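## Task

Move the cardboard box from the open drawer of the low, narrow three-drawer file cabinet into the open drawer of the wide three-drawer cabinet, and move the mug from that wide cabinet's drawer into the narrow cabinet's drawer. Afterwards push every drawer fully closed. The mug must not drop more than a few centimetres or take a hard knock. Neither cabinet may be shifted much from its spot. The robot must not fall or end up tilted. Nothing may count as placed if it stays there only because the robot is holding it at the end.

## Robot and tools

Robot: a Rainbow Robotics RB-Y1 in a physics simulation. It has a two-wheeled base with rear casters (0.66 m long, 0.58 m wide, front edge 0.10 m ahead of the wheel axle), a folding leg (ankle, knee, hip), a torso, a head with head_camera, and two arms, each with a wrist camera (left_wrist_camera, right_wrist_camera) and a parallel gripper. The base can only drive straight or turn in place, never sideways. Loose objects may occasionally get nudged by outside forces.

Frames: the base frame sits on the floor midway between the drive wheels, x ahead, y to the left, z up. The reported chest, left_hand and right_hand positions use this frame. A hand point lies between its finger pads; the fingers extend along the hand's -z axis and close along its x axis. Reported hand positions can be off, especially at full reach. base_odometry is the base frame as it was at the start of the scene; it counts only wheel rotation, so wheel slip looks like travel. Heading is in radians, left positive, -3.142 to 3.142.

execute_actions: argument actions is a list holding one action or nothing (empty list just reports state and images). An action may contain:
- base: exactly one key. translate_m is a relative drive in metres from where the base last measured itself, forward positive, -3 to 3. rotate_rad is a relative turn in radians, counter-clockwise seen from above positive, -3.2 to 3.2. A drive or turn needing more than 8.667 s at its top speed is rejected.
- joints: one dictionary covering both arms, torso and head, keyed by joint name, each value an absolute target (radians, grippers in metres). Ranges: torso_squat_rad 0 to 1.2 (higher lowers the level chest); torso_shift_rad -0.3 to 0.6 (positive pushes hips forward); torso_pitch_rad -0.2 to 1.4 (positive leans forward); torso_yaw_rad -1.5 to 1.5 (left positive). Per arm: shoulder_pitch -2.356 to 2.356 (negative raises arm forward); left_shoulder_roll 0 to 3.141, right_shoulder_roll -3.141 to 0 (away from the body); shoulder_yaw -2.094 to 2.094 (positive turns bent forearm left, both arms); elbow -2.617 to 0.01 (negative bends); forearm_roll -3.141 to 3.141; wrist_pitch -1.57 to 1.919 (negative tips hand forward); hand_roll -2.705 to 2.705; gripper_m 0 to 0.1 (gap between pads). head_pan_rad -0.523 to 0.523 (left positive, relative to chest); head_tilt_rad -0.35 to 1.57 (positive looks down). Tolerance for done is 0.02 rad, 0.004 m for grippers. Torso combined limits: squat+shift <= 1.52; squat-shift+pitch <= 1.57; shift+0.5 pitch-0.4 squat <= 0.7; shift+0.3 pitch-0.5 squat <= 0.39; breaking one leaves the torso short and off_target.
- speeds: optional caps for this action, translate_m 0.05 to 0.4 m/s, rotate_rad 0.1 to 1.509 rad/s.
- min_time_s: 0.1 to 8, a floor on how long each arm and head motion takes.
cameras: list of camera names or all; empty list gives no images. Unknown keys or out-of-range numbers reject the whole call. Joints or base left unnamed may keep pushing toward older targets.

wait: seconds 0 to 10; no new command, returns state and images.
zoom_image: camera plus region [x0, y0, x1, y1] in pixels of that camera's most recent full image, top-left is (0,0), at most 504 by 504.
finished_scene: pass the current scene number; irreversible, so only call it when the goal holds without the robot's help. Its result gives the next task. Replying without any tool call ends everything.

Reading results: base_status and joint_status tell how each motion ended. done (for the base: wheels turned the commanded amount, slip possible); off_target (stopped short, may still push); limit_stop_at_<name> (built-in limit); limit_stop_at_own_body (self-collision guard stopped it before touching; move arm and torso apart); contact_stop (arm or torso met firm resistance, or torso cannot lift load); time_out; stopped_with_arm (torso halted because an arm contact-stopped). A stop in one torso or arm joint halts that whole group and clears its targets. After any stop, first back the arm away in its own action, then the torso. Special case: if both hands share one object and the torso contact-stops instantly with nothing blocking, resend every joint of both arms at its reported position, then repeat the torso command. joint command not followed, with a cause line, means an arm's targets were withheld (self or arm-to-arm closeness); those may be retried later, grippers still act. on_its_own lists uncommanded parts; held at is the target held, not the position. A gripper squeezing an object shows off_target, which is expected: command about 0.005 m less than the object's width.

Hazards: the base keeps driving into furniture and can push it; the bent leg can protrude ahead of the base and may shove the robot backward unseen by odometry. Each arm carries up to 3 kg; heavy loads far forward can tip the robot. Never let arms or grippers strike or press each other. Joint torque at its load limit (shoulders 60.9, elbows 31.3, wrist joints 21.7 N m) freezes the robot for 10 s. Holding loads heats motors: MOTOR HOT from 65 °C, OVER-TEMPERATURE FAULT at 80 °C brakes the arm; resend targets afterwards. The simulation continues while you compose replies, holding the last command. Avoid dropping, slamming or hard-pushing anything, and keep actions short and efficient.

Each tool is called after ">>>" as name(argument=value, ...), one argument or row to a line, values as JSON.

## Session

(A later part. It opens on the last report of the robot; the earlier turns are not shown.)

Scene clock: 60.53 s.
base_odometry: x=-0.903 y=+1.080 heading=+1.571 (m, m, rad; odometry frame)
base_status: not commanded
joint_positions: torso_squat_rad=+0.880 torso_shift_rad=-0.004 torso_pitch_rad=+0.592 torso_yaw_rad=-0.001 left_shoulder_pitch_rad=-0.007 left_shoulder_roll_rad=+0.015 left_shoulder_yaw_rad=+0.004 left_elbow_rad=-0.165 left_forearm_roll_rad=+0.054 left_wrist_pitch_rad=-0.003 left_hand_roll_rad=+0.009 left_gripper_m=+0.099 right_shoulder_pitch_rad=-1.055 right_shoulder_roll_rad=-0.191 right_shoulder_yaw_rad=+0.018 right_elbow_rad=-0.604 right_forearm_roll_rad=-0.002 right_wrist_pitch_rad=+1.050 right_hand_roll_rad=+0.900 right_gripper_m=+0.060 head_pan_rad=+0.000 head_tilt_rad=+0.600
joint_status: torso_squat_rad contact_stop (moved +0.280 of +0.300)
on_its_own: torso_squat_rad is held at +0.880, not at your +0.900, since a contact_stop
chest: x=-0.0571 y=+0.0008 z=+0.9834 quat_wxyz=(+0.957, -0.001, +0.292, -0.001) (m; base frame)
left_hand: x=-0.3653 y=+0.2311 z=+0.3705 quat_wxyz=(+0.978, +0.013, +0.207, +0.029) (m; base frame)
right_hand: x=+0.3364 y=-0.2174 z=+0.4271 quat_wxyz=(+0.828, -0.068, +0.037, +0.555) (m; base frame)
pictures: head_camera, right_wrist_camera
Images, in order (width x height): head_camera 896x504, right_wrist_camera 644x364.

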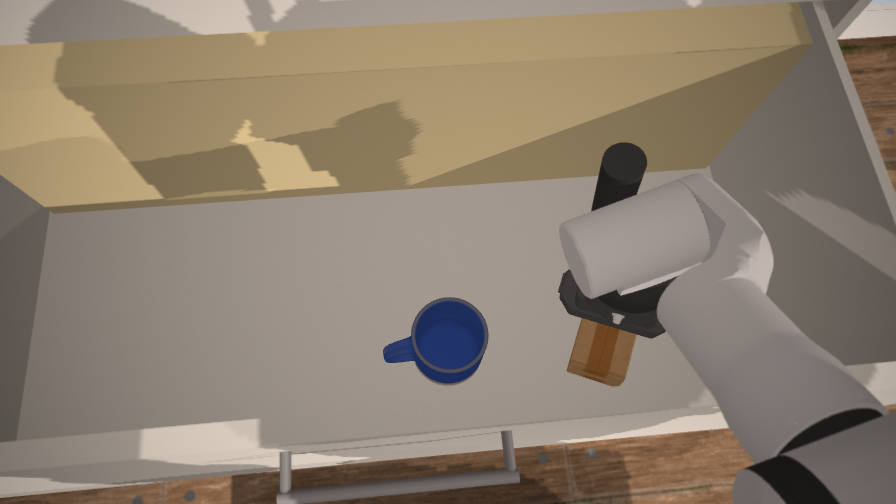

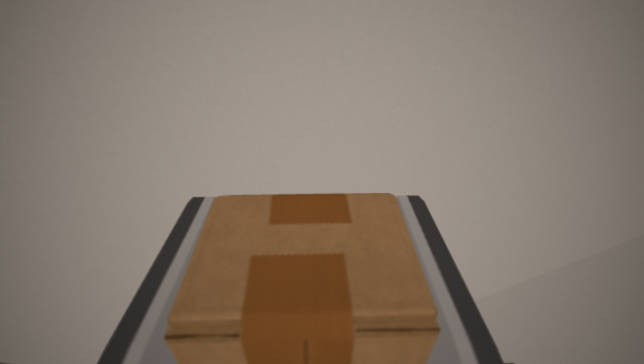

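>>> execute_actions(
  actions=[
    {"joints":{"torso_squat_rad":0.86,"right_gripper_m":0.1}},
  ],
  cameras=[],
)

>>> execute_actions(
  actions=[
    {"joints":{"torso_squat_rad":0.55}},
  ],
  cameras=[],
)

>>> execute_actions(
  actions=[
    {"joints":{"right_shoulder_roll_rad":0,"right_shoulder_yaw_rad":0.3,"right_gripper_m":0.05,"right_hand_roll_rad":0.9}},
  ],
  cameras=["head_camera","right_wrist_camera"],
)

Scene clock: 62.77 s.
base_odometry: x=-0.903 y=+1.080 heading=+1.571 (m, m, rad; odometry frame)
base_status: not commanded
joint_positions: torso_squat_rad=+0.860 torso_shift_rad=-0.003 torso_pitch_rad=+0.594 torso_yaw_rad=-0.001 left_shoulder_pitch_rad=-0.007 left_shoulder_roll_rad=+0.015 left_shoulder_yaw_rad=+0.004 left_elbow_rad=-0.165 left_forearm_roll_rad=+0.054 left_wrist_pitch_rad=-0.003 left_hand_roll_rad=+0.009 left_gripper_m=+0.099 right_shoulder_pitch_rad=-1.050 right_shoulder_roll_rad=-0.190 right_shoulder_yaw_rad=+0.018 right_elbow_rad=-0.600 right_forearm_roll_rad=-0.002 right_wrist_pitch_rad=+1.050 right_hand_roll_rad=+0.900 right_gripper_m=+0.100 head_pan_rad=+0.000 head_tilt_rad=+0.600
joint_status: all done
chest: x=-0.0562 y=+0.0007 z=+0.9936 quat_wxyz=(+0.956, -0.001, +0.293, +0.000) (m; base frame)
left_hand: x=-0.3658 y=+0.2312 z=+0.3814 quat_wxyz=(+0.978, +0.013, +0.208, +0.029) (m; base frame)
right_hand: x=+0.3317 y=-0.2183 z=+0.4342 quat_wxyz=(+0.829, -0.065, +0.041, +0.555) (m; base frame)
pictures: none
No camera images: the call's "cameras" was empty. Leave "cameras" out to get every camera's image.

Scene clock: 64.60 s.
base_odometry: x=-0.903 y=+1.080 heading=+1.571 (m, m, rad; odometry frame)
base_status: not commanded
joint_positions: torso_squat_rad=+0.550 torso_shift_rad=-0.003 torso_pitch_rad=+0.594 torso_yaw_rad=-0.001 left_shoulder_pitch_rad=-0.007 left_shoulder_roll_rad=+0.015 left_shoulder_yaw_rad=+0.004 left_elbow_rad=-0.165 left_forearm_roll_rad=+0.054 left_wrist_pitch_rad=-0.003 left_hand_roll_rad=+0.009 left_gripper_m=+0.099 right_shoulder_pitch_rad=-1.050 right_shoulder_roll_rad=-0.190 right_shoulder_yaw_rad=+0.018 right_elbow_rad=-0.600 right_forearm_roll_rad=-0.002 right_wrist_pitch_rad=+1.050 right_hand_roll_rad=+0.900 right_gripper_m=+0.100 head_pan_rad=+0.000 head_tilt_rad=+0.600
joint_status: all done
chest: x=-0.0566 y=+0.0007 z=+1.1337 quat_wxyz=(+0.956, -0.001, +0.293, +0.000) (m; base frame)
left_hand: x=-0.3662 y=+0.2313 z=+0.5215 quat_wxyz=(+0.978, +0.013, +0.208, +0.029) (m; base frame)
right_hand: x=+0.3312 y=-0.2183 z=+0.5741 quat_wxyz=(+0.829, -0.065, +0.042, +0.555) (m; base frame)
pictures: none
No camera images: the call's "cameras" was empty. Leave "cameras" out to get every camera's image.

Scene clock: 65.93 s.
base_odometry: x=-0.903 y=+1.080 heading=+1.571 (m, m, rad; odometry frame)
base_status: not commanded
joint_positions: torso_squat_rad=+0.550 torso_shift_rad=-0.003 torso_pitch_rad=+0.594 torso_yaw_rad=-0.001 left_shoulder_pitch_rad=-0.007 left_shoulder_roll_rad=+0.015 left_shoulder_yaw_rad=+0.004 left_elbow_rad=-0.165 left_forearm_roll_rad=+0.054 left_wrist_pitch_rad=-0.003 left_hand_roll_rad=+0.009 left_gripper_m=+0.099 right_shoulder_pitch_rad=-1.050 right_shoulder_roll_rad=+0.000 right_shoulder_yaw_rad=+0.300 right_elbow_rad=-0.600 right_forearm_roll_rad=-0.002 right_wrist_pitch_rad=+1.050 right_hand_roll_rad=+0.900 right_gripper_m=+0.050 head_pan_rad=+0.000 head_tilt_rad=+0.600
joint_status: all done
chest: x=-0.0566 y=+0.0007 z=+1.1337 quat_wxyz=(+0.956, -0.001, +0.293, +0.000) (m; base frame)
left_hand: x=-0.3663 y=+0.2313 z=+0.5216 quat_wxyz=(+0.978, +0.013, +0.208, +0.029) (m; base frame)
right_hand: x=+0.2838 y=-0.0770 z=+0.5661 quat_wxyz=(+0.726, -0.039, +0.031, +0.686) (m; base frame)
pictures: head_camera, right_wrist_camera
Images, in order (width x height): head_camera 896x504, right_wrist_camera 644x364.

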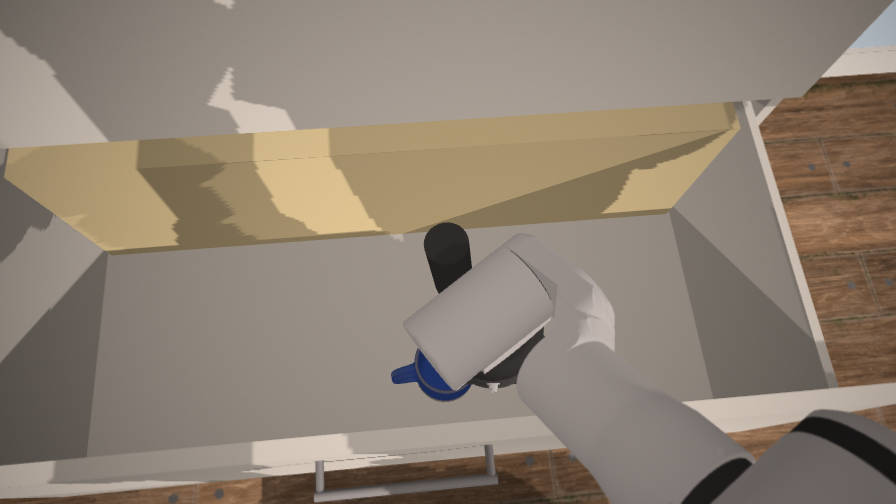

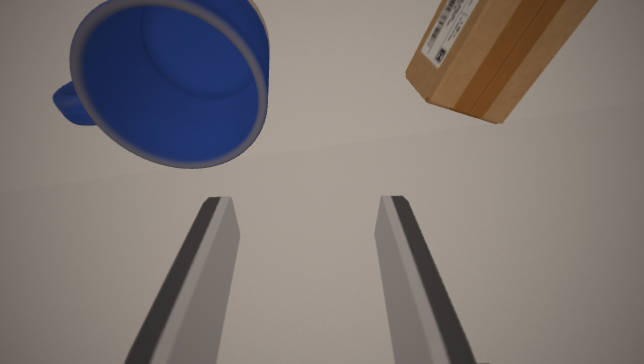

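>>> execute_actions(
  actions=[
    {"joints":{"torso_shift_rad":0.1,"torso_yaw_rad":0.05}},
  ],
  cameras=["right_wrist_camera"],
)

Scene clock: 67.70 s.
base_odometry: x=-0.903 y=+1.080 heading=+1.571 (m, m, rad; odometry frame)
base_status: not commanded
joint_positions: torso_squat_rad=+0.550 torso_shift_rad=+0.100 torso_pitch_rad=+0.594 torso_yaw_rad=+0.050 left_shoulder_pitch_rad=-0.007 left_shoulder_roll_rad=+0.015 left_shoulder_yaw_rad=+0.004 left_elbow_rad=-0.165 left_forearm_roll_rad=+0.054 left_wrist_pitch_rad=-0.003 left_hand_roll_rad=+0.009 left_gripper_m=+0.099 right_shoulder_pitch_rad=-1.050 right_shoulder_roll_rad=+0.000 right_shoulder_yaw_rad=+0.300 right_elbow_rad=-0.600 right_forearm_roll_rad=-0.002 right_wrist_pitch_rad=+1.050 right_hand_roll_rad=+0.900 right_gripper_m=+0.050 head_pan_rad=+0.000 head_tilt_rad=+0.600
joint_status: all done
chest: x=+0.0048 y=+0.0007 z=+1.1307 quat_wxyz=(+0.956, +0.007, +0.293, +0.024) (m; base frame)
left_hand: x=-0.3148 y=+0.2354 z=+0.5253 quat_wxyz=(+0.976, +0.023, +0.208, +0.052) (m; base frame)
right_hand: x=+0.3478 y=-0.0464 z=+0.5612 quat_wxyz=(+0.711, -0.030, +0.020, +0.702) (m; base frame)
pictures: right_wrist_camera
Images, in order (width x height): right_wrist_camera 644x364.

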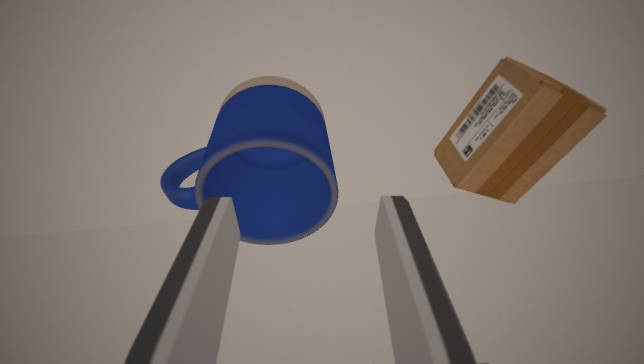

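>>> execute_actions(
  actions=[
    {"joints":{"torso_squat_rad":0.72,"torso_yaw_rad":0.04},"min_time_s":2},
  ],
  cameras=["right_wrist_camera"],
)

action 0: "min_time_s" has no arm or head joint beside it: it slows only arm and head motions. Command such a joint too, or leave it out

>>> execute_actions(
  actions=[
    {"joints":{"torso_squat_rad":0.72,"torso_yaw_rad":0.04}},
  ],
  cameras=["right_wrist_camera"],
)

Scene clock: 69.47 s.
base_odometry: x=-0.903 y=+1.080 heading=+1.571 (m, m, rad; odometry frame)
base_status: not commanded
joint_positions: torso_squat_rad=+0.689 torso_shift_rad=+0.099 torso_pitch_rad=+0.590 torso_yaw_rad=+0.042 left_shoulder_pitch_rad=-0.007 left_shoulder_roll_rad=+0.015 left_shoulder_yaw_rad=+0.004 left_elbow_rad=-0.165 left_forearm_roll_rad=+0.054 left_wrist_pitch_rad=-0.003 left_hand_roll_rad=+0.009 left_gripper_m=+0.099 right_shoulder_pitch_rad=-1.054 right_shoulder_roll_rad=+0.000 right_shoulder_yaw_rad=+0.300 right_elbow_rad=-0.603 right_forearm_roll_rad=-0.002 right_wrist_pitch_rad=+1.050 right_hand_roll_rad=+0.900 right_gripper_m=+0.050 head_pan_rad=+0.000 head_tilt_rad=+0.600
joint_status: torso_squat_rad contact_stop (moved +0.139 of +0.170); the others done
on_its_own: torso_squat_rad is held at +0.688, not at your +0.720, since a contact_stop
chest: x=-0.0027 y=+0.0007 z=+1.0755 quat_wxyz=(+0.957, +0.005, +0.291, +0.020) (m; base frame)
left_hand: x=-0.3182 y=+0.2348 z=+0.4677 quat_wxyz=(+0.977, +0.021, +0.206, +0.049) (m; base frame)
right_hand: x=+0.3450 y=-0.0496 z=+0.5093 quat_wxyz=(+0.713, -0.033, +0.017, +0.700) (m; base frame)
pictures: right_wrist_camera
Images, in order (width x height): right_wrist_camera 644x364.

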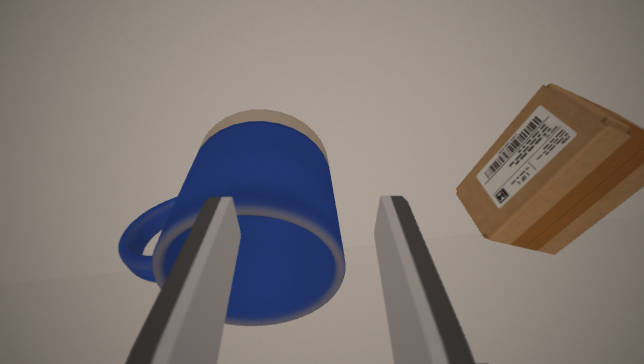

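>>> execute_actions(
  actions=[
    {"joints":{"torso_squat_rad":0.64}},
  ],
  cameras=[],
)

>>> execute_actions(
  actions=[
    {"joints":{"torso_shift_rad":0.05,"torso_yaw_rad":0.03}},
  ],
  cameras=[],
)

>>> execute_actions(
  actions=[
    {"joints":{"torso_squat_rad":0.76}},
  ],
  cameras=["right_wrist_camera"],
)

Scene clock: 70.73 s.
base_odometry: x=-0.903 y=+1.080 heading=+1.571 (m, m, rad; odometry frame)
base_status: not commanded
joint_positions: torso_squat_rad=+0.640 torso_shift_rad=+0.099 torso_pitch_rad=+0.591 torso_yaw_rad=+0.042 left_shoulder_pitch_rad=-0.007 left_shoulder_roll_rad=+0.015 left_shoulder_yaw_rad=+0.004 left_elbow_rad=-0.165 left_forearm_roll_rad=+0.054 left_wrist_pitch_rad=-0.003 left_hand_roll_rad=+0.009 left_gripper_m=+0.099 right_shoulder_pitch_rad=-1.050 right_shoulder_roll_rad=+0.000 right_shoulder_yaw_rad=+0.300 right_elbow_rad=-0.600 right_forearm_roll_rad=-0.002 right_wrist_pitch_rad=+1.050 right_hand_roll_rad=+0.900 right_gripper_m=+0.050 head_pan_rad=+0.000 head_tilt_rad=+0.600
joint_status: all done
chest: x=+0.0001 y=+0.0007 z=+1.0961 quat_wxyz=(+0.956, +0.005, +0.291, +0.020) (m; base frame)
left_hand: x=-0.3164 y=+0.2348 z=+0.4888 quat_wxyz=(+0.977, +0.021, +0.207, +0.049) (m; base frame)
right_hand: x=+0.3444 y=-0.0511 z=+0.5279 quat_wxyz=(+0.714, -0.032, +0.021, +0.700) (m; base frame)
pictures: none
No camera images: the call's "cameras" was empty. Leave "cameras" out to get every camera's image.

Scene clock: 71.83 s.
base_odometry: x=-0.903 y=+1.080 heading=+1.571 (m, m, rad; odometry frame)
base_status: not commanded
joint_positions: torso_squat_rad=+0.640 torso_shift_rad=+0.050 torso_pitch_rad=+0.591 torso_yaw_rad=+0.030 left_shoulder_pitch_rad=-0.007 left_shoulder_roll_rad=+0.015 left_shoulder_yaw_rad=+0.004 left_elbow_rad=-0.165 left_forearm_roll_rad=+0.054 left_wrist_pitch_rad=-0.003 left_hand_roll_rad=+0.009 left_gripper_m=+0.099 right_shoulder_pitch_rad=-1.050 right_shoulder_roll_rad=+0.000 right_shoulder_yaw_rad=+0.300 right_elbow_rad=-0.600 right_forearm_roll_rad=-0.002 right_wrist_pitch_rad=+1.050 right_hand_roll_rad=+0.900 right_gripper_m=+0.050 head_pan_rad=+0.000 head_tilt_rad=+0.600
joint_status: all done
chest: x=-0.0275 y=+0.0007 z=+1.0982 quat_wxyz=(+0.957, +0.004, +0.291, +0.014) (m; base frame)
left_hand: x=-0.3415 y=+0.2338 z=+0.4892 quat_wxyz=(+0.977, +0.019, +0.207, +0.043) (m; base frame)
right_hand: x=+0.3163 y=-0.0584 z=+0.5303 quat_wxyz=(+0.717, -0.034, +0.023, +0.696) (m; base frame)
pictures: none
No camera images: the call's "cameras" was empty. Leave "cameras" out to get every camera's image.

Scene clock: 73.03 s.
base_odometry: x=-0.903 y=+1.080 heading=+1.571 (m, m, rad; odometry frame)
base_status: not commanded
joint_positions: torso_squat_rad=+0.760 torso_shift_rad=+0.050 torso_pitch_rad=+0.591 torso_yaw_rad=+0.030 left_shoulder_pitch_rad=-0.007 left_shoulder_roll_rad=+0.015 left_shoulder_yaw_rad=+0.004 left_elbow_rad=-0.165 left_forearm_roll_rad=+0.054 left_wrist_pitch_rad=-0.003 left_hand_roll_rad=+0.009 left_gripper_m=+0.099 right_shoulder_pitch_rad=-1.050 right_shoulder_roll_rad=+0.000 right_shoulder_yaw_rad=+0.300 right_elbow_rad=-0.600 right_forearm_roll_rad=-0.002 right_wrist_pitch_rad=+1.050 right_hand_roll_rad=+0.900 right_gripper_m=+0.050 head_pan_rad=+0.000 head_tilt_rad=+0.600
joint_status: all done
chest: x=-0.0302 y=+0.0006 z=+1.0441 quat_wxyz=(+0.956, +0.004, +0.291, +0.014) (m; base frame)
left_hand: x=-0.3442 y=+0.2338 z=+0.4352 quat_wxyz=(+0.977, +0.019, +0.207, +0.043) (m; base frame)
right_hand: x=+0.3136 y=-0.0585 z=+0.4762 quat_wxyz=(+0.717, -0.034, +0.023, +0.696) (m; base frame)
pictures: right_wrist_camera
Images, in order (width x height): right_wrist_camera 644x364.

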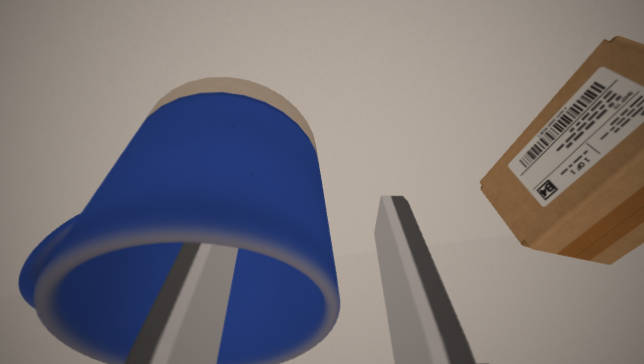

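Finger inside. A bit deeper, close, lift.

>>> execute_actions(
  actions=[
    {"joints":{"torso_squat_rad":0.8}},
  ],
  cameras=[],
)

>>> execute_actions(
  actions=[
    {"joints":{"right_gripper_m":0.0}},
  ],
  cameras=[],
)

>>> execute_actions(
  actions=[
    {"joints":{"torso_squat_rad":0.2,"torso_shift_rad":0,"torso_yaw_rad":0}},
  ],
  cameras=["head_camera","right_wrist_camera"],
)

Scene clock: 74.30 s.
base_odometry: x=-0.903 y=+1.080 heading=+1.571 (m, m, rad; odometry frame)
base_status: not commanded
joint_positions: torso_squat_rad=+0.800 torso_shift_rad=+0.050 torso_pitch_rad=+0.591 torso_yaw_rad=+0.030 left_shoulder_pitch_rad=-0.007 left_shoulder_roll_rad=+0.015 left_shoulder_yaw_rad=+0.004 left_elbow_rad=-0.165 left_forearm_roll_rad=+0.054 left_wrist_pitch_rad=-0.003 left_hand_roll_rad=+0.009 left_gripper_m=+0.099 right_shoulder_pitch_rad=-1.050 right_shoulder_roll_rad=+0.000 right_shoulder_yaw_rad=+0.300 right_elbow_rad=-0.600 right_forearm_roll_rad=-0.002 right_wrist_pitch_rad=+1.050 right_hand_roll_rad=+0.900 right_gripper_m=+0.050 head_pan_rad=+0.000 head_tilt_rad=+0.600
joint_status: all done
chest: x=-0.0312 y=+0.0006 z=+1.0245 quat_wxyz=(+0.956, +0.004, +0.291, +0.014) (m; base frame)
left_hand: x=-0.3452 y=+0.2338 z=+0.4155 quat_wxyz=(+0.977, +0.019, +0.207, +0.043) (m; base frame)
right_hand: x=+0.3126 y=-0.0585 z=+0.4566 quat_wxyz=(+0.717, -0.034, +0.023, +0.696) (m; base frame)
pictures: none
No camera images: the call's "cameras" was empty. Leave "cameras" out to get every camera's image.

Scene clock: 75.27 s.
base_odometry: x=-0.903 y=+1.080 heading=+1.571 (m, m, rad; odometry frame)
base_status: not commanded
joint_positions: torso_squat_rad=+0.800 torso_shift_rad=+0.050 torso_pitch_rad=+0.591 torso_yaw_rad=+0.030 left_shoulder_pitch_rad=-0.007 left_shoulder_roll_rad=+0.015 left_shoulder_yaw_rad=+0.004 left_elbow_rad=-0.165 left_forearm_roll_rad=+0.054 left_wrist_pitch_rad=-0.003 left_hand_roll_rad=+0.009 left_gripper_m=+0.099 right_shoulder_pitch_rad=-1.051 right_shoulder_roll_rad=+0.000 right_shoulder_yaw_rad=+0.300 right_elbow_rad=-0.601 right_forearm_roll_rad=-0.002 right_wrist_pitch_rad=+1.050 right_hand_roll_rad=+0.900 right_gripper_m=+0.008 head_pan_rad=+0.000 head_tilt_rad=+0.600
joint_status: right_gripper_m off_target (ended at +0.008, target +0.000)
chest: x=-0.0313 y=+0.0006 z=+1.0245 quat_wxyz=(+0.957, +0.004, +0.291, +0.014) (m; base frame)
left_hand: x=-0.3451 y=+0.2338 z=+0.4155 quat_wxyz=(+0.977, +0.019, +0.207, +0.043) (m; base frame)
right_hand: x=+0.3132 y=-0.0579 z=+0.4571 quat_wxyz=(+0.717, -0.035, +0.022, +0.696) (m; base frame)
pictures: none
No camera images: the call's "cameras" was empty. Leave "cameras" out to get every camera's image.

Scene clock: 78.07 s.
base_odometry: x=-0.903 y=+1.080 heading=+1.571 (m, m, rad; odometry frame)
base_status: not commanded
joint_positions: torso_squat_rad=+0.200 torso_shift_rad=+0.000 torso_pitch_rad=+0.592 torso_yaw_rad=+0.000 left_shoulder_pitch_rad=-0.007 left_shoulder_roll_rad=+0.015 left_shoulder_yaw_rad=+0.004 left_elbow_rad=-0.165 left_forearm_roll_rad=+0.054 left_wrist_pitch_rad=-0.003 left_hand_roll_rad=+0.009 left_gripper_m=+0.099 right_shoulder_pitch_rad=-1.050 right_shoulder_roll_rad=+0.000 right_shoulder_yaw_rad=+0.300 right_elbow_rad=-0.600 right_forearm_roll_rad=-0.002 right_wrist_pitch_rad=+1.050 right_hand_roll_rad=+0.900 right_gripper_m=+0.008 head_pan_rad=+0.000 head_tilt_rad=+0.600
joint_status: all done
chest: x=-0.0555 y=+0.0007 z=+1.2234 quat_wxyz=(+0.957, -0.001, +0.291, +0.000) (m; base frame)
left_hand: x=-0.3638 y=+0.2314 z=+0.6106 quat_wxyz=(+0.978, +0.013, +0.207, +0.029) (m; base frame)
right_hand: x=+0.2864 y=-0.0764 z=+0.6566 quat_wxyz=(+0.725, -0.040, +0.030, +0.687) (m; base frame)
pictures: head_camera, right_wrist_camera
Images, in order (width x height): head_camera 896x504, right_wrist_camera 644x364.

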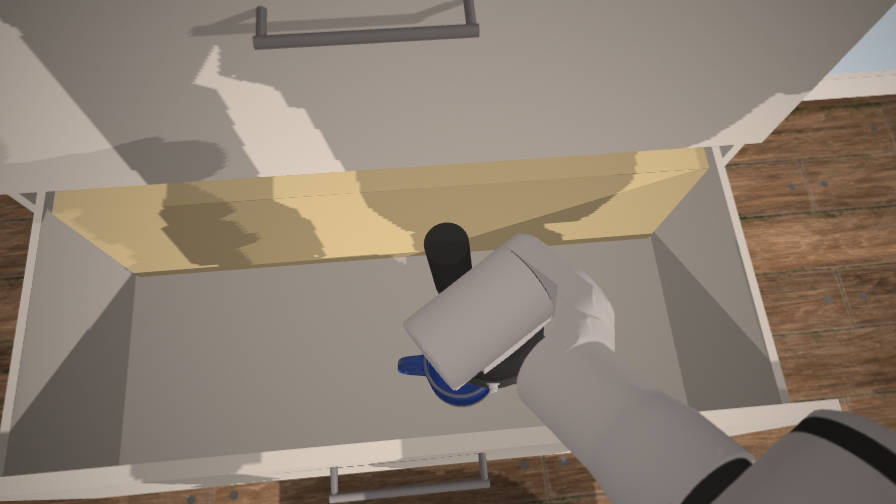

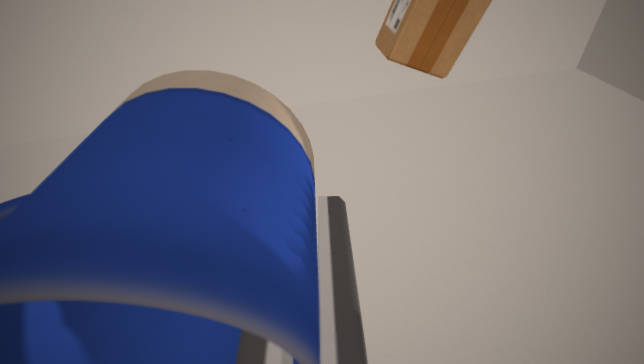

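>>> execute_actions(
  actions=[
    {"joints":{"torso_pitch_rad":0.25,"right_wrist_pitch_rad":1.4}},
  ],
  cameras=[],
)

>>> execute_actions(
  actions=[
    {"base":{"translate_m":-0.35},"joints":{"left_shoulder_pitch_rad":-0.7,"left_elbow_rad":-0.5,"left_wrist_pitch_rad":-0.3,"left_gripper_m":0,"left_shoulder_roll_rad":0.15,"right_shoulder_pitch_rad":-0.6,"right_elbow_rad":-1.4,"right_wrist_pitch_rad":1.75,"right_shoulder_roll_rad":-0.3},"min_time_s":2},
  ],
  cameras=["head_camera"],
)

Scene clock: 80.57 s.
base_odometry: x=-0.903 y=+1.080 heading=+1.571 (m, m, rad; odometry frame)
base_status: not commanded
joint_positions: torso_squat_rad=+0.200 torso_shift_rad=+0.000 torso_pitch_rad=+0.250 torso_yaw_rad=+0.000 left_shoulder_pitch_rad=-0.007 left_shoulder_roll_rad=+0.015 left_shoulder_yaw_rad=+0.004 left_elbow_rad=-0.165 left_forearm_roll_rad=+0.054 left_wrist_pitch_rad=-0.003 left_hand_roll_rad=+0.009 left_gripper_m=+0.099 right_shoulder_pitch_rad=-1.050 right_shoulder_roll_rad=+0.000 right_shoulder_yaw_rad=+0.300 right_elbow_rad=-0.600 right_forearm_roll_rad=-0.002 right_wrist_pitch_rad=+1.400 right_hand_roll_rad=+0.900 right_gripper_m=+0.009 head_pan_rad=+0.000 head_tilt_rad=+0.600
joint_status: all done
chest: x=-0.1515 y=+0.0007 z=+1.2664 quat_wxyz=(+0.992, -0.001, +0.125, +0.000) (m; base frame)
left_hand: x=-0.2368 y=+0.2314 z=+0.5857 quat_wxyz=(+0.999, +0.008, +0.038, +0.031) (m; base frame)
right_hand: x=+0.2938 y=-0.1207 z=+0.8418 quat_wxyz=(+0.740, -0.128, +0.077, +0.656) (m; base frame)
pictures: none
No camera images: the call's "cameras" was empty. Leave "cameras" out to get every camera's image.

Scene clock: 83.07 s.
base_odometry: x=-0.903 y=+0.730 heading=+1.570 (m, m, rad; odometry frame)
base_status: done
joint_positions: torso_squat_rad=+0.200 torso_shift_rad=+0.000 torso_pitch_rad=+0.250 torso_yaw_rad=+0.000 left_shoulder_pitch_rad=-0.700 left_shoulder_roll_rad=+0.150 left_shoulder_yaw_rad=+0.004 left_elbow_rad=-0.500 left_forearm_roll_rad=+0.054 left_wrist_pitch_rad=-0.300 left_hand_roll_rad=+0.009 left_gripper_m=+0.000 right_shoulder_pitch_rad=-0.600 right_shoulder_roll_rad=-0.300 right_shoulder_yaw_rad=+0.300 right_elbow_rad=-1.400 right_forearm_roll_rad=-0.002 right_wrist_pitch_rad=+1.750 right_hand_roll_rad=+0.900 right_gripper_m=+0.009 head_pan_rad=+0.000 head_tilt_rad=+0.600
joint_status: all done
chest: x=-0.1515 y=+0.0007 z=+1.2664 quat_wxyz=(+0.992, -0.001, +0.125, +0.000) (m; base frame)
left_hand: x=+0.4136 y=+0.2085 z=+0.8487 quat_wxyz=(+0.815, +0.003, -0.573, -0.084) (m; base frame)
right_hand: x=+0.2379 y=-0.2604 z=+0.8726 quat_wxyz=(+0.784, -0.166, +0.103, +0.589) (m; base frame)
pictures: head_camera
Images, in order (width x height): head_camera 896x504.

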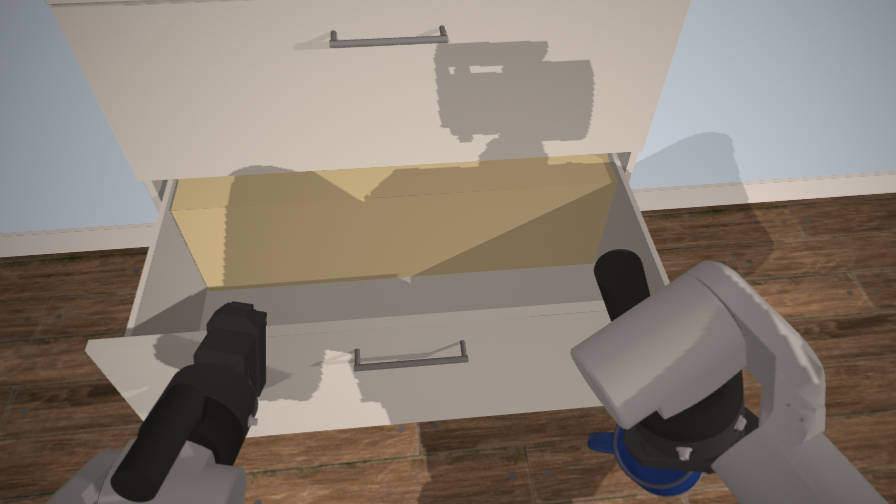

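>>> execute_actions(
  actions=[
    {"joints":{"torso_squat_rad":0.85}},
  ],
  cameras=[],
)

>>> execute_actions(
  actions=[
    {"base":{"translate_m":0.5},"speeds":{"translate_m":0.15}},
  ],
  cameras=["head_camera"],
)

Scene clock: 86.50 s.
base_odometry: x=-0.903 y=+0.730 heading=+1.570 (m, m, rad; odometry frame)
base_status: not commanded
joint_positions: torso_squat_rad=+0.850 torso_shift_rad=+0.000 torso_pitch_rad=+0.250 torso_yaw_rad=+0.000 left_shoulder_pitch_rad=-0.700 left_shoulder_roll_rad=+0.150 left_shoulder_yaw_rad=+0.004 left_elbow_rad=-0.500 left_forearm_roll_rad=+0.054 left_wrist_pitch_rad=-0.300 left_hand_roll_rad=+0.009 left_gripper_m=+0.000 right_shoulder_pitch_rad=-0.600 right_shoulder_roll_rad=-0.300 right_shoulder_yaw_rad=+0.300 right_elbow_rad=-1.400 right_forearm_roll_rad=-0.002 right_wrist_pitch_rad=+1.750 right_hand_roll_rad=+0.900 right_gripper_m=+0.009 head_pan_rad=+0.000 head_tilt_rad=+0.600
joint_status: all done
chest: x=-0.1514 y=+0.0006 z=+1.0423 quat_wxyz=(+0.992, -0.001, +0.125, +0.000) (m; base frame)
left_hand: x=+0.4136 y=+0.2084 z=+0.6246 quat_wxyz=(+0.815, +0.003, -0.573, -0.084) (m; base frame)
right_hand: x=+0.2379 y=-0.2605 z=+0.6484 quat_wxyz=(+0.784, -0.166, +0.103, +0.589) (m; base frame)
pictures: none
No camera images: the call's "cameras" was empty. Leave "cameras" out to get every camera's image.

Scene clock: 90.63 s.
base_odometry: x=-0.902 y=+1.229 heading=+1.572 (m, m, rad; odometry frame)
base_status: done
joint_positions: torso_squat_rad=+0.850 torso_shift_rad=-0.001 torso_pitch_rad=+0.249 torso_yaw_rad=+0.001 left_shoulder_pitch_rad=-0.607 left_shoulder_roll_rad=+0.142 left_shoulder_yaw_rad=+0.000 left_elbow_rad=-0.473 left_forearm_roll_rad=+0.053 left_wrist_pitch_rad=-0.298 left_hand_roll_rad=+0.009 left_gripper_m=-0.001 right_shoulder_pitch_rad=-0.600 right_shoulder_roll_rad=-0.300 right_shoulder_yaw_rad=+0.300 right_elbow_rad=-1.400 right_forearm_roll_rad=-0.002 right_wrist_pitch_rad=+1.750 right_hand_roll_rad=+0.900 right_gripper_m=+0.009 head_pan_rad=+0.000 head_tilt_rad=+0.600
joint_status: not commanded
chest: x=-0.1524 y=+0.0004 z=+1.0423 quat_wxyz=(+0.992, +0.000, +0.124, +0.000) (m; base frame)
left_hand: x=+0.3590 y=+0.2249 z=+0.5684 quat_wxyz=(+0.848, +0.010, -0.525, -0.074) (m; base frame)
right_hand: x=+0.2376 y=-0.2603 z=+0.6488 quat_wxyz=(+0.784, -0.166, +0.102, +0.589) (m; base frame)
pictures: head_camera
Images, in order (width x height): head_camera 896x504.

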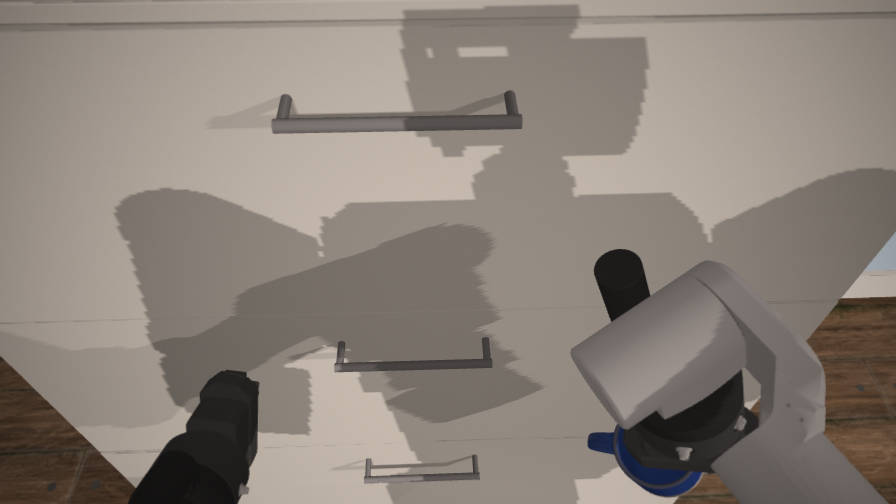

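>>> execute_actions(
  actions=[
    {"base":{"translate_m":-0.4},"joints":{"torso_squat_rad":0.35}},
  ],
  cameras=[],
)

>>> execute_actions(
  actions=[
    {"base":{"rotate_rad":-2.51}},
  ],
  cameras=[],
)

>>> execute_actions(
  actions=[
    {"base":{"translate_m":2.357}},
  ],
  cameras=[],
)

>>> execute_actions(
  actions=[
    {"base":{"rotate_rad":-0.637},"joints":{"torso_pitch_rad":0.45,"right_shoulder_pitch_rad":-1.2,"right_shoulder_roll_rad":-0.19,"right_shoulder_yaw_rad":0.02,"right_elbow_rad":-0.8,"right_wrist_pitch_rad":1.55,"head_tilt_rad":0.6},"min_time_s":2},
  ],
  cameras=["head_camera"],
)

Scene clock: 93.83 s.
base_odometry: x=-0.902 y=+0.829 heading=+1.574 (m, m, rad; odometry frame)
base_status: done
joint_positions: torso_squat_rad=+0.848 torso_shift_rad=-0.002 torso_pitch_rad=+0.249 torso_yaw_rad=+0.001 left_shoulder_pitch_rad=-0.700 left_shoulder_roll_rad=+0.150 left_shoulder_yaw_rad=+0.004 left_elbow_rad=-0.500 left_forearm_roll_rad=+0.054 left_wrist_pitch_rad=-0.300 left_hand_roll_rad=+0.009 left_gripper_m=+0.000 right_shoulder_pitch_rad=-0.600 right_shoulder_roll_rad=-0.300 right_shoulder_yaw_rad=+0.300 right_elbow_rad=-1.400 right_forearm_roll_rad=-0.002 right_wrist_pitch_rad=+1.750 right_hand_roll_rad=+0.900 right_gripper_m=+0.009 head_pan_rad=+0.000 head_tilt_rad=+0.600
joint_status: torso_squat_rad contact_stop (moved -0.002 of -0.500)
on_its_own: torso_squat_rad is held at +0.848, not at your +0.350, since a contact_stop
chest: x=-0.1526 y=+0.0006 z=+1.0434 quat_wxyz=(+0.992, -0.001, +0.124, +0.001) (m; base frame)
left_hand: x=+0.4127 y=+0.2089 z=+0.6263 quat_wxyz=(+0.815, +0.004, -0.574, -0.083) (m; base frame)
right_hand: x=+0.2374 y=-0.2600 z=+0.6499 quat_wxyz=(+0.784, -0.166, +0.102, +0.590) (m; base frame)
pictures: none
No camera images: the call's "cameras" was empty. Leave "cameras" out to get every camera's image.

not run: a stop came earlier in this reply.

not run: a stop came earlier in this reply.

not run: a stop came earlier in this reply.

>>> execute_actions(
  actions=[
    {"base":{"rotate_rad":-2.51},"joints":{"torso_squat_rad":0.35}},
  ],
  cameras=[],
)

>>> execute_actions(
  actions=[
    {"base":{"translate_m":2.357}},
  ],
  cameras=[],
)

>>> execute_actions(
  actions=[
    {"base":{"rotate_rad":-0.637},"joints":{"torso_pitch_rad":0.45,"right_shoulder_pitch_rad":-1.2,"right_shoulder_roll_rad":-0.19,"right_shoulder_yaw_rad":0.02,"right_elbow_rad":-0.8,"right_wrist_pitch_rad":1.55,"head_tilt_rad":0.6},"min_time_s":2},
  ],
  cameras=["head_camera"],
)

Scene clock: 99.03 s.
base_odometry: x=-0.902 y=+0.829 heading=-0.936 (m, m, rad; odometry frame)
base_status: done
joint_positions: torso_squat_rad=+0.350 torso_shift_rad=-0.002 torso_pitch_rad=+0.249 torso_yaw_rad=+0.001 left_shoulder_pitch_rad=-0.700 left_shoulder_roll_rad=+0.150 left_shoulder_yaw_rad=+0.004 left_elbow_rad=-0.500 left_forearm_roll_rad=+0.054 left_wrist_pitch_rad=-0.300 left_hand_roll_rad=+0.009 left_gripper_m=+0.000 right_shoulder_pitch_rad=-0.600 right_shoulder_roll_rad=-0.300 right_shoulder_yaw_rad=+0.300 right_elbow_rad=-1.400 right_forearm_roll_rad=-0.002 right_wrist_pitch_rad=+1.750 right_hand_roll_rad=+0.900 right_gripper_m=+0.009 head_pan_rad=+0.000 head_tilt_rad=+0.600
joint_status: all done
chest: x=-0.1530 y=+0.0007 z=+1.2380 quat_wxyz=(+0.992, -0.001, +0.124, +0.001) (m; base frame)
left_hand: x=+0.4123 y=+0.2091 z=+0.8209 quat_wxyz=(+0.815, +0.004, -0.574, -0.083) (m; base frame)
right_hand: x=+0.2371 y=-0.2599 z=+0.8445 quat_wxyz=(+0.784, -0.166, +0.102, +0.590) (m; base frame)
pictures: none
No camera images: the call's "cameras" was empty. Leave "cameras" out to get every camera's image.

Scene clock: 106.27 s.
base_odometry: x=+0.496 y=-1.069 heading=-0.936 (m, m, rad; odometry frame)
base_status: done
joint_positions: torso_squat_rad=+0.350 torso_shift_rad=-0.002 torso_pitch_rad=+0.249 torso_yaw_rad=+0.001 left_shoulder_pitch_rad=-0.700 left_shoulder_roll_rad=+0.150 left_shoulder_yaw_rad=+0.004 left_elbow_rad=-0.500 left_forearm_roll_rad=+0.054 left_wrist_pitch_rad=-0.300 left_hand_roll_rad=+0.009 left_gripper_m=+0.000 right_shoulder_pitch_rad=-0.600 right_shoulder_roll_rad=-0.300 right_shoulder_yaw_rad=+0.300 right_elbow_rad=-1.400 right_forearm_roll_rad=-0.002 right_wrist_pitch_rad=+1.750 right_hand_roll_rad=+0.900 right_gripper_m=+0.009 head_pan_rad=+0.000 head_tilt_rad=+0.600
joint_status: not commanded
chest: x=-0.1529 y=+0.0007 z=+1.2380 quat_wxyz=(+0.992, -0.001, +0.124, +0.001) (m; base frame)
left_hand: x=+0.4125 y=+0.2091 z=+0.8210 quat_wxyz=(+0.815, +0.004, -0.574, -0.083) (m; base frame)
right_hand: x=+0.2372 y=-0.2599 z=+0.8445 quat_wxyz=(+0.784, -0.166, +0.102, +0.590) (m; base frame)
pictures: none
No camera images: the call's "cameras" was empty. Leave "cameras" out to get every camera's image.

Scene clock: 108.83 s.
base_odometry: x=+0.496 y=-1.069 heading=-1.573 (m, m, rad; odometry frame)
base_status: done
joint_positions: torso_squat_rad=+0.350 torso_shift_rad=-0.002 torso_pitch_rad=+0.450 torso_yaw_rad=+0.001 left_shoulder_pitch_rad=-0.700 left_shoulder_roll_rad=+0.150 left_shoulder_yaw_rad=+0.004 left_elbow_rad=-0.500 left_forearm_roll_rad=+0.054 left_wrist_pitch_rad=-0.300 left_hand_roll_rad=+0.009 left_gripper_m=+0.000 right_shoulder_pitch_rad=-1.200 right_shoulder_roll_rad=-0.190 right_shoulder_yaw_rad=+0.020 right_elbow_rad=-0.800 right_forearm_roll_rad=-0.002 right_wrist_pitch_rad=+1.550 right_hand_roll_rad=+0.900 right_gripper_m=+0.009 head_pan_rad=+0.000 head_tilt_rad=+0.600
joint_status: all done
chest: x=-0.0945 y=+0.0007 z=+1.2167 quat_wxyz=(+0.975, -0.001, +0.223, +0.001) (m; base frame)
left_hand: x=+0.3761 y=+0.2090 z=+0.6951 quat_wxyz=(+0.868, -0.005, -0.489, -0.083) (m; base frame)
right_hand: x=+0.3907 y=-0.1896 z=+0.8260 quat_wxyz=(+0.828, -0.089, +0.057, +0.551) (m; base frame)
pictures: head_camera
Images, in order (width x height): head_camera 896x504.

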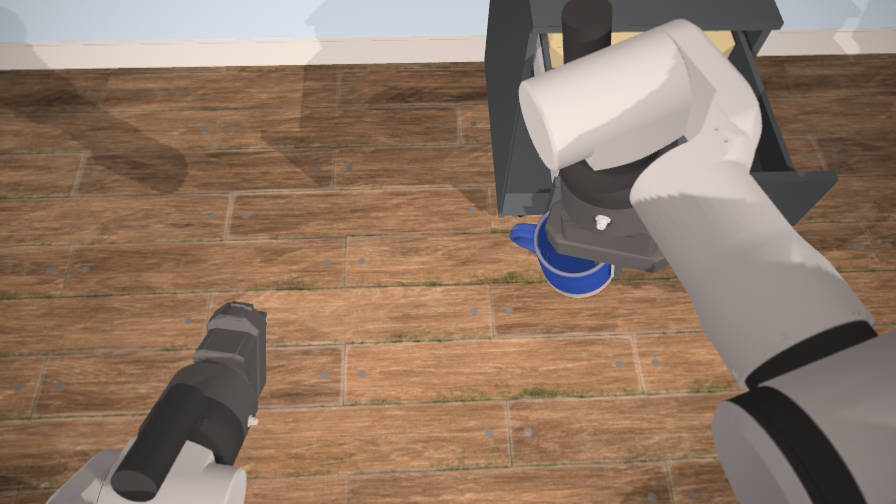

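>>> execute_actions(
  actions=[
    {"base":{"translate_m":0.3},"joints":{"torso_pitch_rad":0.6,"right_wrist_pitch_rad":1.4,"torso_yaw_rad":-0.25,"head_pan_rad":0.0}},
  ],
  cameras=["head_camera"],
)

Scene clock: 111.20 s.
base_odometry: x=+0.495 y=-1.369 heading=-1.573 (m, m, rad; odometry frame)
base_status: done
joint_positions: torso_squat_rad=+0.350 torso_shift_rad=-0.002 torso_pitch_rad=+0.600 torso_yaw_rad=-0.250 left_shoulder_pitch_rad=-0.700 left_shoulder_roll_rad=+0.150 left_shoulder_yaw_rad=+0.004 left_elbow_rad=-0.500 left_forearm_roll_rad=+0.054 left_wrist_pitch_rad=-0.300 left_hand_roll_rad=+0.009 left_gripper_m=+0.000 right_shoulder_pitch_rad=-1.200 right_shoulder_roll_rad=-0.190 right_shoulder_yaw_rad=+0.020 right_elbow_rad=-0.800 right_forearm_roll_rad=-0.002 right_wrist_pitch_rad=+1.400 right_hand_roll_rad=+0.900 right_gripper_m=+0.009 head_pan_rad=+0.000 head_tilt_rad=+0.600
joint_status: all done
chest: x=-0.0543 y=+0.0007 z=+1.1934 quat_wxyz=(+0.948, -0.037, +0.293, -0.119) (m; base frame)
left_hand: x=+0.3592 y=+0.0407 z=+0.5898 quat_wxyz=(+0.886, -0.118, -0.424, -0.146) (m; base frame)
right_hand: x=+0.3466 y=-0.3323 z=+0.7671 quat_wxyz=(+0.868, -0.122, +0.094, +0.471) (m; base frame)
pictures: head_camera
Images, in order (width x height): head_camera 896x504.

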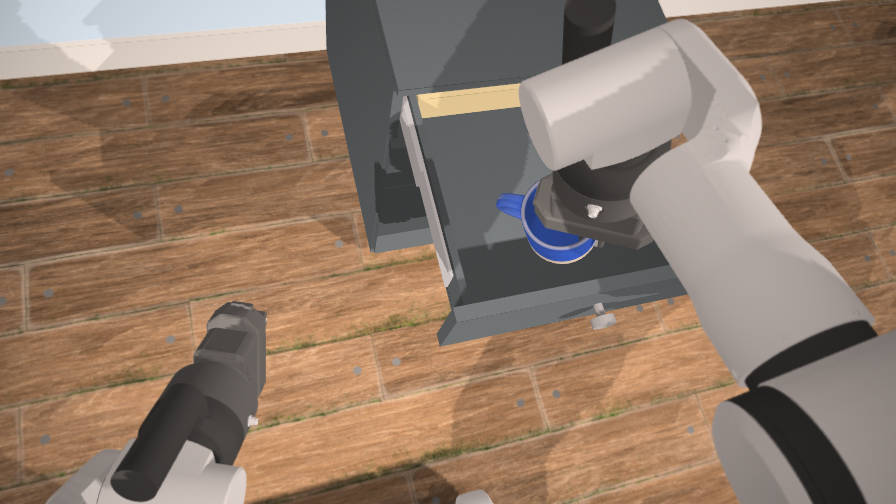

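>>> execute_actions(
  actions=[
    {"base":{"translate_m":0.07},"joints":{"torso_squat_rad":0.68,"left_shoulder_pitch_rad":-0.2}},
  ],
  cameras=["head_camera","right_wrist_camera"],
)

Scene clock: 113.40 s.
base_odometry: x=+0.495 y=-1.439 heading=-1.573 (m, m, rad; odometry frame)
base_status: done
joint_positions: torso_squat_rad=+0.680 torso_shift_rad=-0.002 torso_pitch_rad=+0.600 torso_yaw_rad=-0.250 left_shoulder_pitch_rad=-0.200 left_shoulder_roll_rad=+0.150 left_shoulder_yaw_rad=+0.004 left_elbow_rad=-0.500 left_forearm_roll_rad=+0.054 left_wrist_pitch_rad=-0.300 left_hand_roll_rad=+0.009 left_gripper_m=+0.000 right_shoulder_pitch_rad=-1.200 right_shoulder_roll_rad=-0.190 right_shoulder_yaw_rad=+0.020 right_elbow_rad=-0.800 right_forearm_roll_rad=-0.002 right_wrist_pitch_rad=+1.400 right_hand_roll_rad=+0.900 right_gripper_m=+0.009 head_pan_rad=+0.000 head_tilt_rad=+0.600
joint_status: all done
chest: x=-0.0542 y=+0.0006 z=+1.0802 quat_wxyz=(+0.948, -0.037, +0.293, -0.119) (m; base frame)
left_hand: x=+0.0472 y=+0.1886 z=+0.3792 quat_wxyz=(+0.971, -0.047, -0.202, -0.122) (m; base frame)
right_hand: x=+0.3468 y=-0.3322 z=+0.6539 quat_wxyz=(+0.868, -0.122, +0.094, +0.471) (m; base frame)
pictures: head_camera, right_wrist_camera
Images, in order (width x height): head_camera 896x504, right_wrist_camera 644x364.

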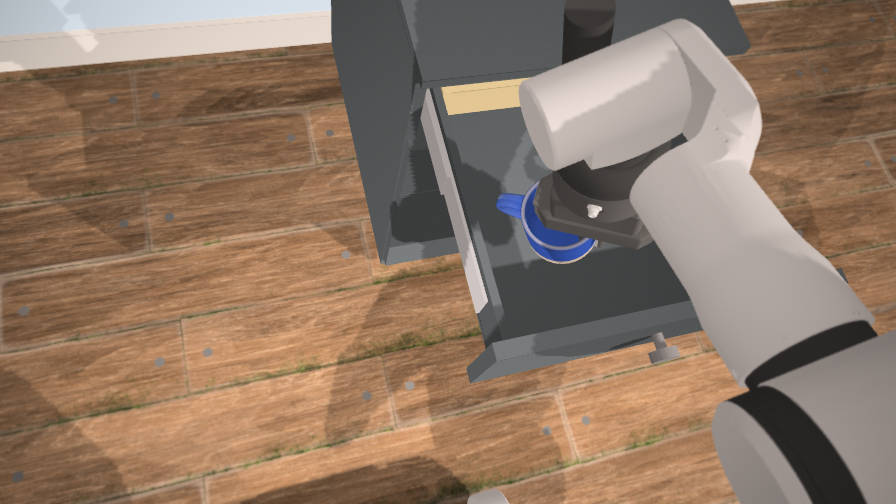

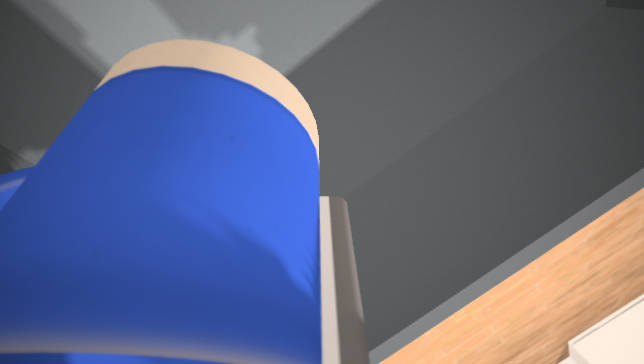

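>>> execute_actions(
  actions=[
    {"joints":{"torso_squat_rad":0.78}},
  ],
  cameras=["right_wrist_camera"],
)

Scene clock: 114.73 s.
base_odometry: x=+0.495 y=-1.439 heading=-1.573 (m, m, rad; odometry frame)
base_status: not commanded
joint_positions: torso_squat_rad=+0.780 torso_shift_rad=-0.002 torso_pitch_rad=+0.599 torso_yaw_rad=-0.250 left_shoulder_pitch_rad=-0.200 left_shoulder_roll_rad=+0.150 left_shoulder_yaw_rad=+0.004 left_elbow_rad=-0.500 left_forearm_roll_rad=+0.054 left_wrist_pitch_rad=-0.300 left_hand_roll_rad=+0.009 left_gripper_m=+0.000 right_shoulder_pitch_rad=-1.203 right_shoulder_roll_rad=-0.192 right_shoulder_yaw_rad=+0.020 right_elbow_rad=-0.802 right_forearm_roll_rad=-0.001 right_wrist_pitch_rad=+1.400 right_hand_roll_rad=+0.900 right_gripper_m=+0.009 head_pan_rad=+0.000 head_tilt_rad=+0.600
joint_status: all done
chest: x=-0.0548 y=+0.0008 z=+1.0337 quat_wxyz=(+0.948, -0.038, +0.292, -0.119) (m; base frame)
left_hand: x=+0.0477 y=+0.1884 z=+0.3328 quat_wxyz=(+0.970, -0.048, -0.203, -0.122) (m; base frame)
right_hand: x=+0.3492 y=-0.3332 z=+0.6102 quat_wxyz=(+0.868, -0.125, +0.092, +0.471) (m; base frame)
pictures: right_wrist_camera
Images, in order (width x height): right_wrist_camera 644x364.

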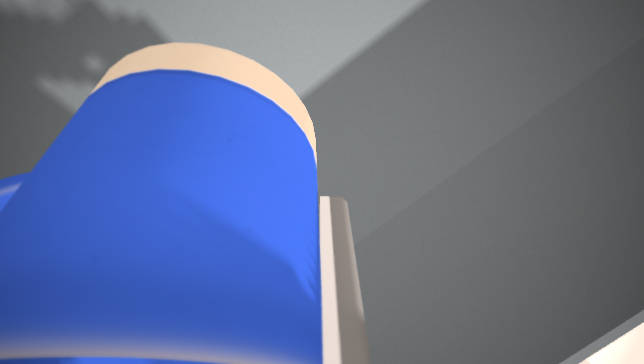

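Touching. Release and lift.

>>> execute_actions(
  actions=[
    {"joints":{"right_gripper_m":0.04}},
  ],
  cameras=[],
)

>>> execute_actions(
  actions=[
    {"joints":{"torso_squat_rad":0.4}},
  ],
  cameras=[],
)

>>> execute_actions(
  actions=[
    {"base":{"translate_m":-0.35},"joints":{"torso_yaw_rad":0,"torso_pitch_rad":0.25,"torso_squat_rad":0.85,"right_gripper_m":0,"right_shoulder_pitch_rad":-0.7,"right_shoulder_roll_rad":-0.15,"right_elbow_rad":-0.5,"right_wrist_pitch_rad":-0.3,"right_hand_roll_rad":0}},
  ],
  cameras=["head_camera"],
)

Scene clock: 116.03 s.
base_odometry: x=+0.495 y=-1.439 heading=-1.573 (m, m, rad; odometry frame)
base_status: not commanded
joint_positions: torso_squat_rad=+0.780 torso_shift_rad=-0.002 torso_pitch_rad=+0.600 torso_yaw_rad=-0.250 left_shoulder_pitch_rad=-0.200 left_shoulder_roll_rad=+0.150 left_shoulder_yaw_rad=+0.004 left_elbow_rad=-0.500 left_forearm_roll_rad=+0.054 left_wrist_pitch_rad=-0.300 left_hand_roll_rad=+0.009 left_gripper_m=+0.000 right_shoulder_pitch_rad=-1.200 right_shoulder_roll_rad=-0.190 right_shoulder_yaw_rad=+0.020 right_elbow_rad=-0.800 right_forearm_roll_rad=-0.002 right_wrist_pitch_rad=+1.400 right_hand_roll_rad=+0.900 right_gripper_m=+0.040 head_pan_rad=+0.000 head_tilt_rad=+0.600
joint_status: all done
chest: x=-0.0542 y=+0.0007 z=+1.0335 quat_wxyz=(+0.948, -0.038, +0.293, -0.119) (m; base frame)
left_hand: x=+0.0474 y=+0.1885 z=+0.3326 quat_wxyz=(+0.971, -0.047, -0.202, -0.122) (m; base frame)
right_hand: x=+0.3472 y=-0.3324 z=+0.6078 quat_wxyz=(+0.868, -0.122, +0.094, +0.471) (m; base frame)
pictures: none
No camera images: the call's "cameras" was empty. Leave "cameras" out to get every camera's image.

Scene clock: 118.07 s.
base_odometry: x=+0.495 y=-1.439 heading=-1.573 (m, m, rad; odometry frame)
base_status: not commanded
joint_positions: torso_squat_rad=+0.400 torso_shift_rad=-0.002 torso_pitch_rad=+0.600 torso_yaw_rad=-0.250 left_shoulder_pitch_rad=-0.200 left_shoulder_roll_rad=+0.150 left_shoulder_yaw_rad=+0.004 left_elbow_rad=-0.500 left_forearm_roll_rad=+0.054 left_wrist_pitch_rad=-0.300 left_hand_roll_rad=+0.009 left_gripper_m=+0.000 right_shoulder_pitch_rad=-1.200 right_shoulder_roll_rad=-0.190 right_shoulder_yaw_rad=+0.020 right_elbow_rad=-0.800 right_forearm_roll_rad=-0.002 right_wrist_pitch_rad=+1.400 right_hand_roll_rad=+0.900 right_gripper_m=+0.040 head_pan_rad=+0.000 head_tilt_rad=+0.600
joint_status: all done
chest: x=-0.0544 y=+0.0007 z=+1.1806 quat_wxyz=(+0.948, -0.038, +0.293, -0.119) (m; base frame)
left_hand: x=+0.0471 y=+0.1886 z=+0.4797 quat_wxyz=(+0.971, -0.047, -0.202, -0.122) (m; base frame)
right_hand: x=+0.3469 y=-0.3323 z=+0.7547 quat_wxyz=(+0.868, -0.122, +0.094, +0.471) (m; base frame)
pictures: none
No camera images: the call's "cameras" was empty. Leave "cameras" out to get every camera's image.

Scene clock: 120.37 s.
base_odometry: x=+0.496 y=-1.089 heading=-1.574 (m, m, rad; odometry frame)
base_status: done
joint_positions: torso_squat_rad=+0.659 torso_shift_rad=-0.003 torso_pitch_rad=+0.397 torso_yaw_rad=-0.110 left_shoulder_pitch_rad=-0.200 left_shoulder_roll_rad=+0.150 left_shoulder_yaw_rad=+0.004 left_elbow_rad=-0.500 left_forearm_roll_rad=+0.054 left_wrist_pitch_rad=-0.300 left_hand_roll_rad=+0.009 left_gripper_m=+0.000 right_shoulder_pitch_rad=-0.793 right_shoulder_roll_rad=-0.161 right_shoulder_yaw_rad=+0.018 right_elbow_rad=-0.562 right_forearm_roll_rad=-0.002 right_wrist_pitch_rad=-0.123 right_hand_roll_rad=+0.146 right_gripper_m=+0.000 head_pan_rad=+0.000 head_tilt_rad=+0.600
joint_status: torso_squat_rad contact_stop (moved +0.259 of +0.450); torso_pitch_rad contact_stop (moved -0.203 of -0.350); torso_yaw_rad contact_stop (moved +0.140 of +0.250); right_shoulder_pitch_rad contact_stop (moved +0.407 of +0.500); right_elbow_rad contact_stop (moved +0.238 of +0.300); right_wrist_pitch_rad contact_stop_at_right_shoulder_pitch_rad (moved -1.523 of -1.700); right_hand_roll_rad contact_stop_at_right_shoulder_pitch_rad (moved -0.754 of -0.900); the others done
on_its_own: torso_squat_rad is held at +0.659, not at your +0.850, since a contact_stop; torso_pitch_rad is held at +0.397, not at your +0.250, since a contact_stop; torso_yaw_rad is held at -0.110, not at your +0.000, since a contact_stop; right_shoulder_pitch_rad is held at -0.793, not at your -0.700, since a contact_stop; right_elbow_rad is held at -0.562, not at your -0.500, since a contact_stop; right_wrist_pitch_rad is held at -0.123, not at your -0.300, since a contact_stop; right_hand_roll_rad is held at +0.146, not at your +0.000, since a contact_stop
chest: x=-0.1100 y=+0.0007 z=+1.1192 quat_wxyz=(+0.979, -0.012, +0.197, -0.054) (m; base frame)
left_hand: x=+0.1019 y=+0.2536 z=+0.4649 quat_wxyz=(+0.952, +0.010, -0.297, -0.073) (m; base frame)
right_hand: x=+0.4122 y=-0.2602 z=+0.6642 quat_wxyz=(+0.851, -0.089, -0.490, +0.164) (m; base frame)
pictures: head_camera
Images, in order (width x height): head_camera 896x504.

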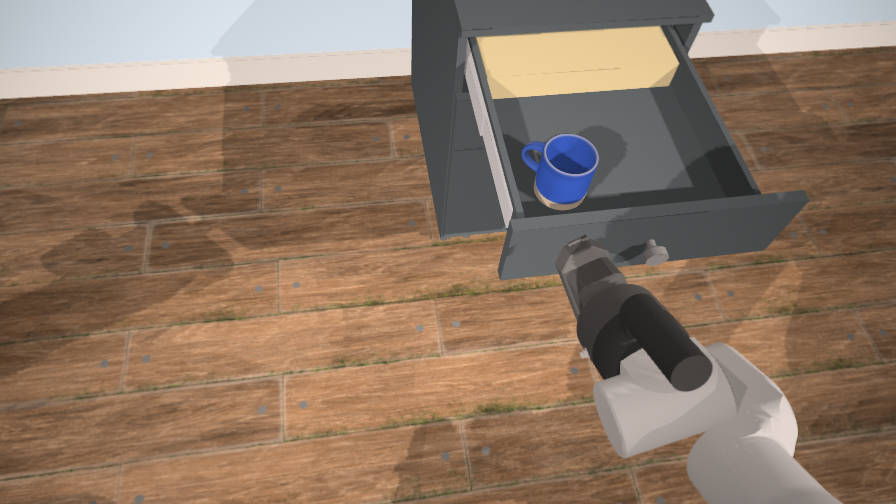

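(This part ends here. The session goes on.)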